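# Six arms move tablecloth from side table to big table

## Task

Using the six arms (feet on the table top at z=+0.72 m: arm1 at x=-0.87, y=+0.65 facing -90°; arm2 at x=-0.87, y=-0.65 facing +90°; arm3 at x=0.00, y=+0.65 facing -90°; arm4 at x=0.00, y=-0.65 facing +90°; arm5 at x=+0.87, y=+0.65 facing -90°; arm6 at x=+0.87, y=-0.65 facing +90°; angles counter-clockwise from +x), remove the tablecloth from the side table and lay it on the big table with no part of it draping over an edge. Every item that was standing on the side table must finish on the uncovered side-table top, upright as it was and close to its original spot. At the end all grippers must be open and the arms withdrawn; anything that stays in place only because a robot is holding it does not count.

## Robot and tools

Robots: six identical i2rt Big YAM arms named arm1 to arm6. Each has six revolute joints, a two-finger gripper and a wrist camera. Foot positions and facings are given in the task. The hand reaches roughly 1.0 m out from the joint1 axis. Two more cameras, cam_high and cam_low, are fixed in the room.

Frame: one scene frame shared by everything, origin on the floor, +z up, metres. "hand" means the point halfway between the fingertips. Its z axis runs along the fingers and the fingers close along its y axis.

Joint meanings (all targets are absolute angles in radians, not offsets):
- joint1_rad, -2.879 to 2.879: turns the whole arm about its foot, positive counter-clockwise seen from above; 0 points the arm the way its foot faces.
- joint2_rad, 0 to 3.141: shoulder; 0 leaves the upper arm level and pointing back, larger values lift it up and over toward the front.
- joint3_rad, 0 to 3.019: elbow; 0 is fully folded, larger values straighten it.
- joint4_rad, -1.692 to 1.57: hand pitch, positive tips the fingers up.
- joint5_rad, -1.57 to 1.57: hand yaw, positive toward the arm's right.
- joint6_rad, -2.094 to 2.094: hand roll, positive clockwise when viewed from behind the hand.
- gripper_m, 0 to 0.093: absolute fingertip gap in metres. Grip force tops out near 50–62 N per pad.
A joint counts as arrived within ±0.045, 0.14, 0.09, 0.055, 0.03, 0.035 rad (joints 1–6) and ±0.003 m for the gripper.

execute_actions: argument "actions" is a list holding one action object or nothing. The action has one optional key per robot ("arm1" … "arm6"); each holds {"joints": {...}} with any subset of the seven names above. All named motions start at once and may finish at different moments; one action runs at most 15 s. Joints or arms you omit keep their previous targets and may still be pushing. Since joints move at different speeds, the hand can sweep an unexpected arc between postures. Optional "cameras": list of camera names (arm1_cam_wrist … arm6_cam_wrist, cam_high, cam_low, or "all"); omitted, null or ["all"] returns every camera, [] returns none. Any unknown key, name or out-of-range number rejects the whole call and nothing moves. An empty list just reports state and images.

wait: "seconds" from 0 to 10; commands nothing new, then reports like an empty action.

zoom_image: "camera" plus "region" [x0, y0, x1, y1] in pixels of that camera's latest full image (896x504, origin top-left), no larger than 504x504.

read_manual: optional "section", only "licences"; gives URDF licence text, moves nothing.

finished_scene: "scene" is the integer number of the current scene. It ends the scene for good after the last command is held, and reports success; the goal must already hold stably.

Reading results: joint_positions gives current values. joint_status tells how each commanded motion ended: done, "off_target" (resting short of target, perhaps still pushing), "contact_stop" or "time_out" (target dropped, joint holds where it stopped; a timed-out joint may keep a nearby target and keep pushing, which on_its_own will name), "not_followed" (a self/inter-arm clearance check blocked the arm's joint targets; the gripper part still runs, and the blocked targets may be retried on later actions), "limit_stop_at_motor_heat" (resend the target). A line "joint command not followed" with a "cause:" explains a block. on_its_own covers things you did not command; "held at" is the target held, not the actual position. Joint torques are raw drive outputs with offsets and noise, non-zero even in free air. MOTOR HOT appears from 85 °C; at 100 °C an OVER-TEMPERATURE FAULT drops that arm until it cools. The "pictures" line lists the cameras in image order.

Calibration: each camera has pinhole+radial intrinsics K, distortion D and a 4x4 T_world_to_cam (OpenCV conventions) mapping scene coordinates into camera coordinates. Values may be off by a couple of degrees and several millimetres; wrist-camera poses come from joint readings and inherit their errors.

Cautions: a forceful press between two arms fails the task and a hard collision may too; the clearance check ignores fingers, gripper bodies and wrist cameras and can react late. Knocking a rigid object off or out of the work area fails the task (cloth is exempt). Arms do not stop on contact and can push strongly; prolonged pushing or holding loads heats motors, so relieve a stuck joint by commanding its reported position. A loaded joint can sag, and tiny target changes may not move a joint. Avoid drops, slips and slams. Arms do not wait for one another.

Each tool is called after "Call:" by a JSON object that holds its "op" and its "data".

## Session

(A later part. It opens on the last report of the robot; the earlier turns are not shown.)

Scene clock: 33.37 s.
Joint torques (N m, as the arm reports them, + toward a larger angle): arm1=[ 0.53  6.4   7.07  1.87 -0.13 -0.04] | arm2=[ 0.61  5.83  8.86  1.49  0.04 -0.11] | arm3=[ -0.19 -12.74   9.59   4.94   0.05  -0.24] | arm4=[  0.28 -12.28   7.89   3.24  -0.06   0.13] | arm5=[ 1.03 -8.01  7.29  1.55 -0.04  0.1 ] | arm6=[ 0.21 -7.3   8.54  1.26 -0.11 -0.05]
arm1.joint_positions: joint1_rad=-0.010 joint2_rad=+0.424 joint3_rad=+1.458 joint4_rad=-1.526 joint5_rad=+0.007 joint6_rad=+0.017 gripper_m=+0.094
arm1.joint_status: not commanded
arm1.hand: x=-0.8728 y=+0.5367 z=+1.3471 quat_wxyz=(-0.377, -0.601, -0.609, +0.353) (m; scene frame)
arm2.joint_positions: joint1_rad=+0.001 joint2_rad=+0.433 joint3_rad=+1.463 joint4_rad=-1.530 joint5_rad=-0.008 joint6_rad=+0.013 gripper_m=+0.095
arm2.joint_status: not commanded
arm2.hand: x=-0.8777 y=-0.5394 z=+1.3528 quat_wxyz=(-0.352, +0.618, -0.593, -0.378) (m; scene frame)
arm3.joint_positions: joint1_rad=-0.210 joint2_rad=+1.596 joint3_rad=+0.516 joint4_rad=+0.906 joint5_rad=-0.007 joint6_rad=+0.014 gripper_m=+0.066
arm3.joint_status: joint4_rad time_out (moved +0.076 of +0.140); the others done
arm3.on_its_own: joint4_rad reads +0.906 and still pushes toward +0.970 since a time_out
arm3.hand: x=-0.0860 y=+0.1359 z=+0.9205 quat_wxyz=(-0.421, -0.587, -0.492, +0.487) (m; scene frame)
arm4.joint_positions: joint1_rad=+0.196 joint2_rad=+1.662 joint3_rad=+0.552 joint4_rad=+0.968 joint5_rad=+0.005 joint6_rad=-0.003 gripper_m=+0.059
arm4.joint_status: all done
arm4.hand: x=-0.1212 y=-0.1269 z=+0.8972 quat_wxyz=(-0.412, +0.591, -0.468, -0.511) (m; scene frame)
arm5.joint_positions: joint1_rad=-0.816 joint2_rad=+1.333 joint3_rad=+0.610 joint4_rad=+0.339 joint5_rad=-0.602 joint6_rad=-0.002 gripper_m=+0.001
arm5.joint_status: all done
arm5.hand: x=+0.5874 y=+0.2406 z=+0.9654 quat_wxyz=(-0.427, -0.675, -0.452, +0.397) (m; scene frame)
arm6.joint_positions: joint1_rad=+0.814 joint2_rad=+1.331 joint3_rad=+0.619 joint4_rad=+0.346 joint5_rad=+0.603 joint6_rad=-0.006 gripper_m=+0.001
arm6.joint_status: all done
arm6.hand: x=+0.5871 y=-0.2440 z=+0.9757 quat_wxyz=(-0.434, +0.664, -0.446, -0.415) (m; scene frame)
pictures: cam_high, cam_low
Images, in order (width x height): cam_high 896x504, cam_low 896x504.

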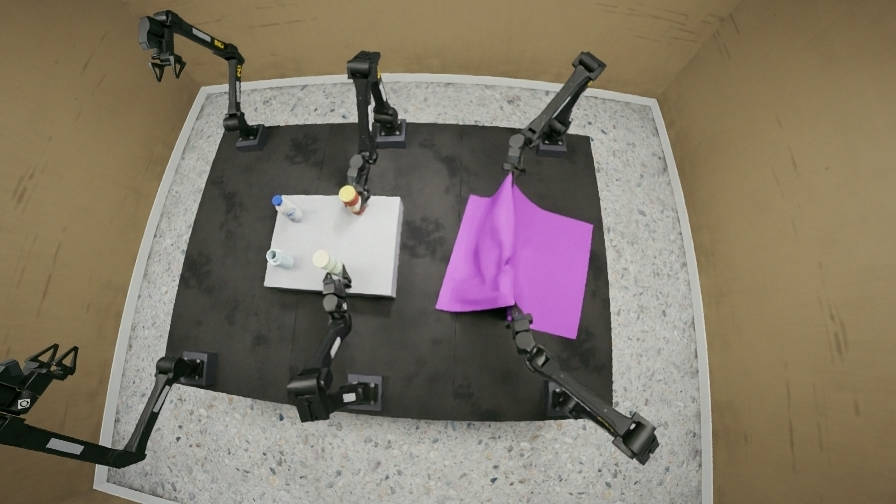

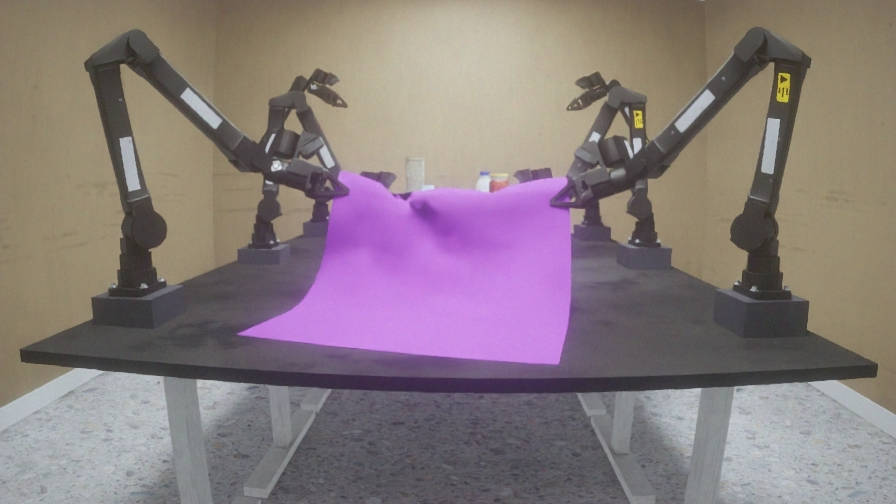

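Call:
{"op": "execute_actions", "data": {"actions": [{"arm6":{"joints":{"joint1_rad":0.94,"joint2_rad":1.755,"joint3_rad":0.73,"joint4_rad":0.65}},"arm5":{"joints":{"joint1_rad":-0.94,"joint2_rad":1.755,"joint3_rad":0.73,"joint4_rad":0.65}},"arm3":{"joints":{"joint2_rad":1.675,"joint4_rad":1.05}},"arm4":{"joints":{"joint2_rad":1.76,"joint4_rad":1.085}}}], "cameras": ["cam_high","cam_low"]}}

Scene clock: 39.43 s.
Joint torques (N m, as the arm reports them, + toward a larger angle): arm1=[ 0.58  6.35  7.09  1.89 -0.14 -0.05] | arm2=[ 0.33  5.78  8.84  1.63  0.   -0.08] | arm3=[-0.87 -9.67  8.79  3.66  0.05 -0.22] | arm4=[  0.78 -11.34   7.26   2.54  -0.06   0.17] | arm5=[  2.43 -11.97   7.18   2.94  -0.15   0.1 ] | arm6=[ -1.01 -11.8   10.01   2.89   0.05  -0.05]
arm1.joint_positions: joint1_rad=-0.010 joint2_rad=+0.424 joint3_rad=+1.458 joint4_rad=-1.526 joint5_rad=+0.007 joint6_rad=+0.017 gripper_m=+0.094
arm1.joint_status: not commanded
arm1.hand: x=-0.8728 y=+0.5367 z=+1.3471 quat_wxyz=(-0.377, -0.601, -0.609, +0.353) (m; scene frame)
arm2.joint_positions: joint1_rad=+0.001 joint2_rad=+0.433 joint3_rad=+1.463 joint4_rad=-1.530 joint5_rad=-0.008 joint6_rad=+0.013 gripper_m=+0.095
arm2.joint_status: not commanded
arm2.hand: x=-0.8777 y=-0.5394 z=+1.3528 quat_wxyz=(-0.352, +0.618, -0.593, -0.378) (m; scene frame)
arm3.joint_positions: joint1_rad=-0.210 joint2_rad=+1.673 joint3_rad=+0.516 joint4_rad=+1.016 joint5_rad=-0.007 joint6_rad=+0.014 gripper_m=+0.066
arm3.joint_status: all done
arm3.hand: x=-0.0866 y=+0.1323 z=+0.9087 quat_wxyz=(-0.429, -0.578, -0.485, +0.496) (m; scene frame)
arm4.joint_positions: joint1_rad=+0.196 joint2_rad=+1.753 joint3_rad=+0.553 joint4_rad=+1.059 joint5_rad=+0.005 joint6_rad=-0.003 gripper_m=+0.059
arm4.joint_status: all done
arm4.hand: x=-0.1216 y=-0.1249 z=+0.8728 quat_wxyz=(-0.412, +0.591, -0.467, -0.512) (m; scene frame)
arm5.joint_positions: joint1_rad=-0.945 joint2_rad=+1.761 joint3_rad=+0.709 joint4_rad=+0.630 joint5_rad=-0.599 joint6_rad=-0.002 gripper_m=+0.001
arm5.joint_status: all done
arm5.hand: x=+0.4891 y=+0.2448 z=+0.8527 quat_wxyz=(-0.397, -0.715, -0.406, +0.409) (m; scene frame)
arm6.joint_positions: joint1_rad=+0.948 joint2_rad=+1.762 joint3_rad=+0.699 joint4_rad=+0.624 joint5_rad=+0.600 joint6_rad=-0.006 gripper_m=+0.001
arm6.joint_status: all done
arm6.hand: x=+0.4911 y=-0.2524 z=+0.8525 quat_wxyz=(-0.402, +0.714, -0.397, -0.414) (m; scene frame)
pictures: cam_high, cam_low
Images, in order (width x height): cam_high 896x504, cam_low 896x504.

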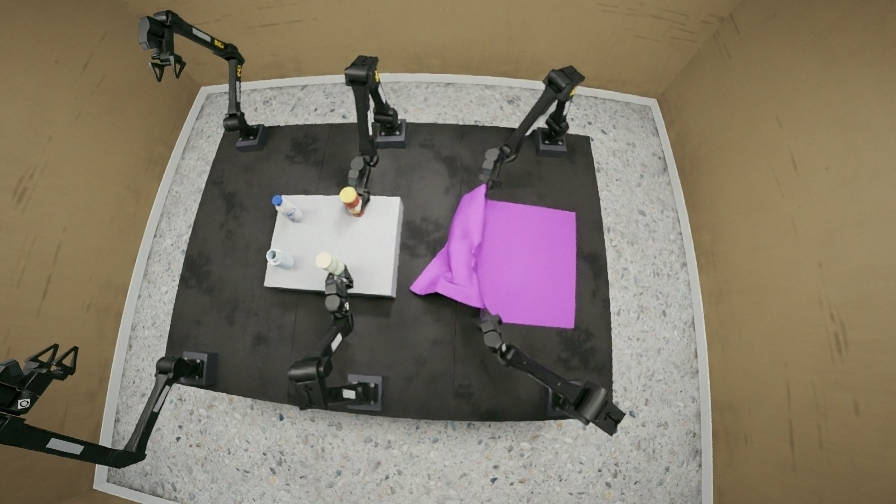

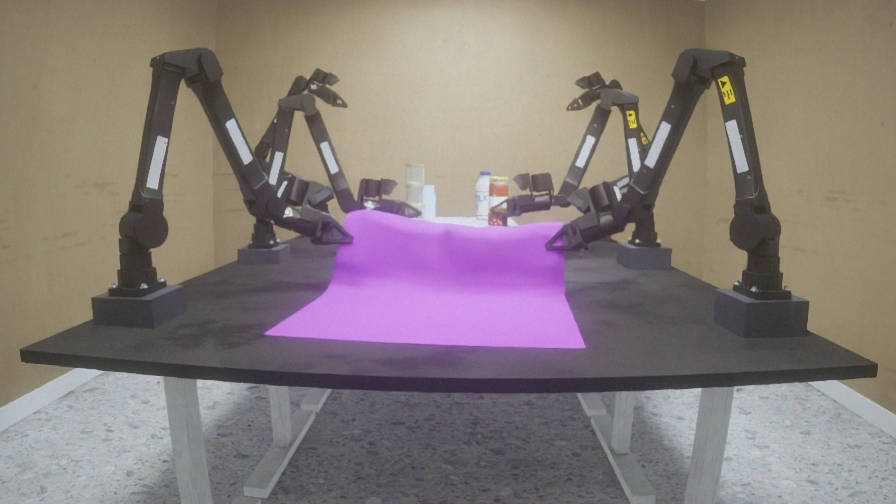

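Call:
{"op": "execute_actions", "data": {"actions": [{"arm4":{"joints":{"gripper_m":0.093}},"arm3":{"joints":{"gripper_m":0.093}},"arm5":{"joints":{"gripper_m":0.03}},"arm6":{"joints":{"gripper_m":0.03}}}], "cameras": []}}

Call:
{"op": "execute_actions", "data": {"actions": [{"arm4":{"joints":{"joint2_rad":1.48,"joint3_rad":0.25}},"arm3":{"joints":{"joint2_rad":1.40,"joint3_rad":0.22}},"arm5":{"joints":{"joint1_rad":-1.12,"joint2_rad":1.5,"joint3_rad":0.38,"joint4_rad":0.75}},"arm6":{"joints":{"joint1_rad":1.12,"joint2_rad":1.5,"joint3_rad":0.38,"joint4_rad":0.75}}}], "cameras": ["cam_high"]}}

Call:
{"op": "execute_actions", "data": {"actions": [{"arm4":{"joints":{"joint2_rad":0.8,"joint3_rad":0.15,"joint4_rad":0.7}},"arm3":{"joints":{"joint2_rad":0.8,"joint3_rad":0.15,"joint4_rad":0.7}},"arm5":{"joints":{"joint1_rad":-1.3,"joint2_rad":1.0,"joint3_rad":0.2}},"arm6":{"joints":{"joint1_rad":1.3,"joint2_rad":1.0,"joint3_rad":0.2}}}], "cameras": ["cam_high","cam_low"]}}

Scene clock: 48.47 s.
Joint torques (N m, as the arm reports them, + toward a larger angle): arm1=[ 0.45  6.35  7.08  1.88 -0.12 -0.04] | arm2=[-0.2   5.67  8.92  1.62  0.05 -0.03] | arm3=[-0.72 -9.02  8.69  3.12  0.03 -0.23] | arm4=[ -0.08 -11.61   6.81   2.58  -0.04   0.18] | arm5=[  2.3  -12.03   7.21   2.92  -0.17   0.09] | arm6=[ -1.04 -11.88   9.87   2.87   0.05  -0.05]
arm1.joint_positions: joint1_rad=-0.010 joint2_rad=+0.424 joint3_rad=+1.458 joint4_rad=-1.526 joint5_rad=+0.007 joint6_rad=+0.017 gripper_m=+0.094
arm1.joint_status: not commanded
arm1.hand: x=-0.8728 y=+0.5367 z=+1.3471 quat_wxyz=(-0.377, -0.601, -0.609, +0.353) (m; scene frame)
arm2.joint_positions: joint1_rad=+0.001 joint2_rad=+0.433 joint3_rad=+1.463 joint4_rad=-1.530 joint5_rad=-0.008 joint6_rad=+0.013 gripper_m=+0.095
arm2.joint_status: not commanded
arm2.hand: x=-0.8777 y=-0.5394 z=+1.3528 quat_wxyz=(-0.352, +0.618, -0.593, -0.378) (m; scene frame)
arm3.joint_positions: joint1_rad=-0.210 joint2_rad=+1.673 joint3_rad=+0.516 joint4_rad=+1.032 joint5_rad=-0.007 joint6_rad=+0.014 gripper_m=+0.093
arm3.joint_status: all done
arm3.hand: x=-0.0867 y=+0.1317 z=+0.9128 quat_wxyz=(-0.433, -0.574, -0.481, +0.501) (m; scene frame)
arm4.joint_positions: joint1_rad=+0.196 joint2_rad=+1.753 joint3_rad=+0.553 joint4_rad=+1.061 joint5_rad=+0.005 joint6_rad=-0.003 gripper_m=+0.093
arm4.joint_status: all done
arm4.hand: x=-0.1216 y=-0.1248 z=+0.8732 quat_wxyz=(-0.413, +0.591, -0.467, -0.512) (m; scene frame)
arm5.joint_positions: joint1_rad=-0.945 joint2_rad=+1.761 joint3_rad=+0.709 joint4_rad=+0.630 joint5_rad=-0.599 joint6_rad=-0.002 gripper_m=+0.030
arm5.joint_status: all done
arm5.hand: x=+0.4891 y=+0.2448 z=+0.8527 quat_wxyz=(-0.397, -0.715, -0.406, +0.409) (m; scene frame)
arm6.joint_positions: joint1_rad=+0.948 joint2_rad=+1.762 joint3_rad=+0.699 joint4_rad=+0.624 joint5_rad=+0.600 joint6_rad=-0.006 gripper_m=+0.030
arm6.joint_status: all done
arm6.hand: x=+0.4911 y=-0.2524 z=+0.8525 quat_wxyz=(-0.402, +0.714, -0.397, -0.414) (m; scene frame)
pictures: none
No camera images: the call's "cameras" was empty. Leave "cameras" out to get every camera's image.

Scene clock: 49.60 s.
Joint torques (N m, as the arm reports them, + toward a larger angle): arm1=[ 0.58  6.33  7.07  1.86 -0.13 -0.04] | arm2=[ 0.82  5.96  8.91  1.73  0.02 -0.04] | arm3=[-0.19 -4.64  6.04  2.99  0.04 -0.21] | arm4=[ 0.05 -7.47  4.85  2.29 -0.03  0.19] | arm5=[ 2.23 -7.1   5.15  2.7  -0.14  0.09] | arm6=[-0.95 -5.94  6.22  2.67  0.03 -0.05]
arm1.joint_positions: joint1_rad=-0.010 joint2_rad=+0.424 joint3_rad=+1.458 joint4_rad=-1.526 joint5_rad=+0.007 joint6_rad=+0.017 gripper_m=+0.094
arm1.joint_status: not commanded
arm1.hand: x=-0.8728 y=+0.5367 z=+1.3471 quat_wxyz=(-0.377, -0.601, -0.609, +0.353) (m; scene frame)
arm2.joint_positions: joint1_rad=+0.001 joint2_rad=+0.433 joint3_rad=+1.463 joint4_rad=-1.530 joint5_rad=-0.008 joint6_rad=+0.013 gripper_m=+0.095
arm2.joint_status: not commanded
arm2.hand: x=-0.8777 y=-0.5394 z=+1.3528 quat_wxyz=(-0.352, +0.618, -0.593, -0.378) (m; scene frame)
arm3.joint_positions: joint1_rad=-0.210 joint2_rad=+1.397 joint3_rad=+0.224 joint4_rad=+1.036 joint5_rad=-0.007 joint6_rad=+0.014 gripper_m=+0.093
arm3.joint_status: all done
arm3.hand: x=-0.0683 y=+0.2412 z=+0.9220 quat_wxyz=(-0.430, -0.577, -0.484, +0.497) (m; scene frame)
arm4.joint_positions: joint1_rad=+0.196 joint2_rad=+1.481 joint3_rad=+0.250 joint4_rad=+1.065 joint5_rad=+0.005 joint6_rad=-0.003 gripper_m=+0.093
arm4.joint_status: all done
arm4.hand: x=-0.0958 y=-0.2359 z=+0.8847 quat_wxyz=(-0.406, +0.598, -0.473, -0.504) (m; scene frame)
arm5.joint_positions: joint1_rad=-1.127 joint2_rad=+1.495 joint3_rad=+0.376 joint4_rad=+0.735 joint5_rad=-0.599 joint6_rad=-0.002 gripper_m=+0.030
arm5.joint_status: all done
arm5.hand: x=+0.5285 y=+0.3724 z=+0.8738 quat_wxyz=(-0.358, -0.738, -0.343, +0.459) (m; scene frame)
arm6.joint_positions: joint1_rad=+1.126 joint2_rad=+1.494 joint3_rad=+0.384 joint4_rad=+0.730 joint5_rad=+0.600 joint6_rad=-0.006 gripper_m=+0.030
arm6.joint_status: all done
arm6.hand: x=+0.5261 y=-0.3751 z=+0.8777 quat_wxyz=(-0.365, +0.730, -0.335, -0.471) (m; scene frame)
pictures: cam_high
Images, in order (width x height): cam_high 896x504.

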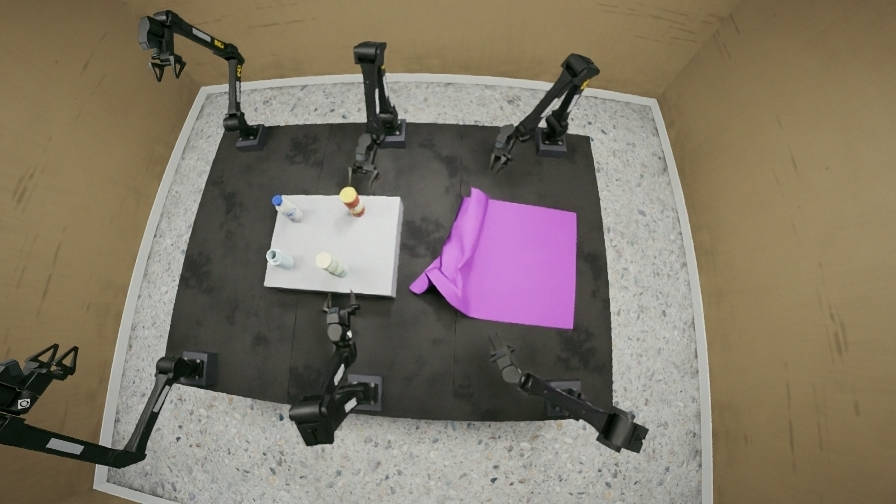

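Scene clock: 50.97 s.
Joint torques (N m, as the arm reports them, + toward a larger angle): arm1=[ 0.64  6.42  7.1   1.9  -0.13 -0.04] | arm2=[ 0.57  6.12  8.86  1.58  0.   -0.04] | arm3=[ 0.12  0.83 10.67  1.89  0.01 -0.19] | arm4=[ 0.18 -0.93  9.88  1.03 -0.05  0.18] | arm5=[ 1.64 -2.82  7.43  2.67 -0.02  0.13] | arm6=[-0.51 -1.5   8.82  2.63 -0.1  -0.07]
arm1.joint_positions: joint1_rad=-0.010 joint2_rad=+0.424 joint3_rad=+1.458 joint4_rad=-1.526 joint5_rad=+0.007 joint6_rad=+0.017 gripper_m=+0.094
arm1.joint_status: not commanded
arm1.hand: x=-0.8728 y=+0.5367 z=+1.3471 quat_wxyz=(-0.377, -0.601, -0.609, +0.353) (m; scene frame)
arm2.joint_positions: joint1_rad=+0.001 joint2_rad=+0.433 joint3_rad=+1.463 joint4_rad=-1.530 joint5_rad=-0.008 joint6_rad=+0.013 gripper_m=+0.095
arm2.joint_status: not commanded
arm2.hand: x=-0.8777 y=-0.5394 z=+1.3528 quat_wxyz=(-0.352, +0.618, -0.593, -0.378) (m; scene frame)
arm3.joint_positions: joint1_rad=-0.210 joint2_rad=+0.800 joint3_rad=+0.152 joint4_rad=+0.712 joint5_rad=-0.007 joint6_rad=+0.014 gripper_m=+0.093
arm3.joint_status: all done
arm3.hand: x=-0.0587 y=+0.2986 z=+1.0272 quat_wxyz=(-0.477, -0.523, -0.439, +0.553) (m; scene frame)
arm4.joint_positions: joint1_rad=+0.196 joint2_rad=+0.804 joint3_rad=+0.146 joint4_rad=+0.713 joint5_rad=+0.005 joint6_rad=-0.003 gripper_m=+0.093
arm4.joint_status: all done
arm4.hand: x=-0.0804 y=-0.3044 z=+1.0020 quat_wxyz=(-0.456, +0.538, -0.425, -0.567) (m; scene frame)
arm5.joint_positions: joint1_rad=-1.299 joint2_rad=+1.001 joint3_rad=+0.197 joint4_rad=+0.736 joint5_rad=-0.599 joint6_rad=-0.002 gripper_m=+0.030
arm5.joint_status: all done
arm5.hand: x=+0.5546 y=+0.4543 z=+0.9827 quat_wxyz=(-0.305, -0.666, -0.302, +0.610) (m; scene frame)
arm6.joint_positions: joint1_rad=+1.300 joint2_rad=+0.998 joint3_rad=+0.205 joint4_rad=+0.731 joint5_rad=+0.600 joint6_rad=-0.006 gripper_m=+0.030
arm6.joint_status: all done
arm6.hand: x=+0.5548 y=-0.4609 z=+0.9852 quat_wxyz=(-0.310, +0.658, -0.292, -0.622) (m; scene frame)
pictures: cam_high, cam_low
Images, in order (width x height): cam_high 896x504, cam_low 896x504.

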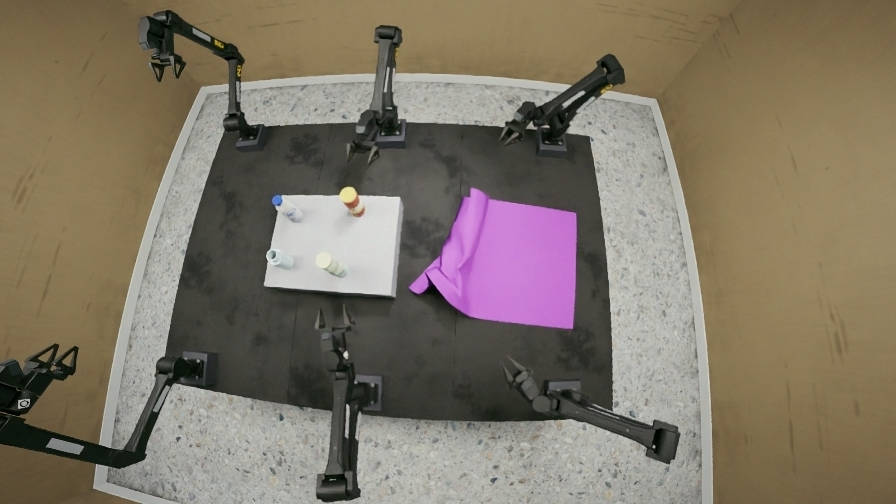

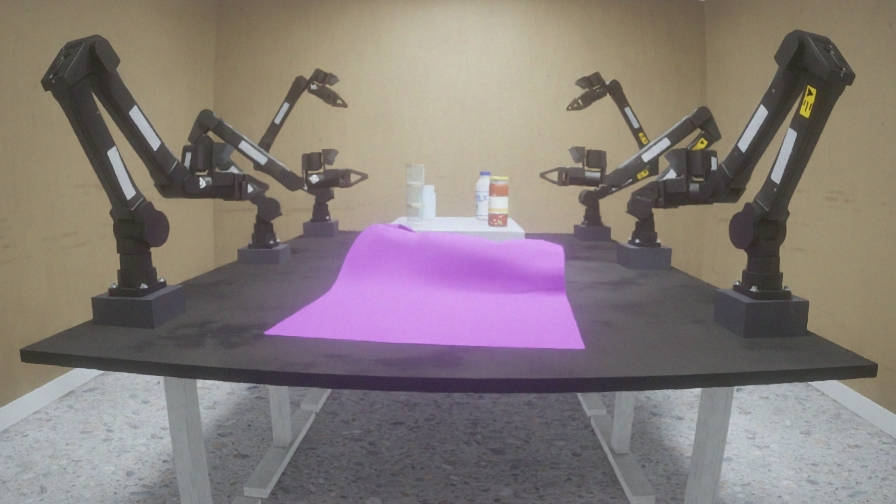

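Call:
{"op": "finished_scene", "data": {"scene": 2}}

The scene is finished: the task was done.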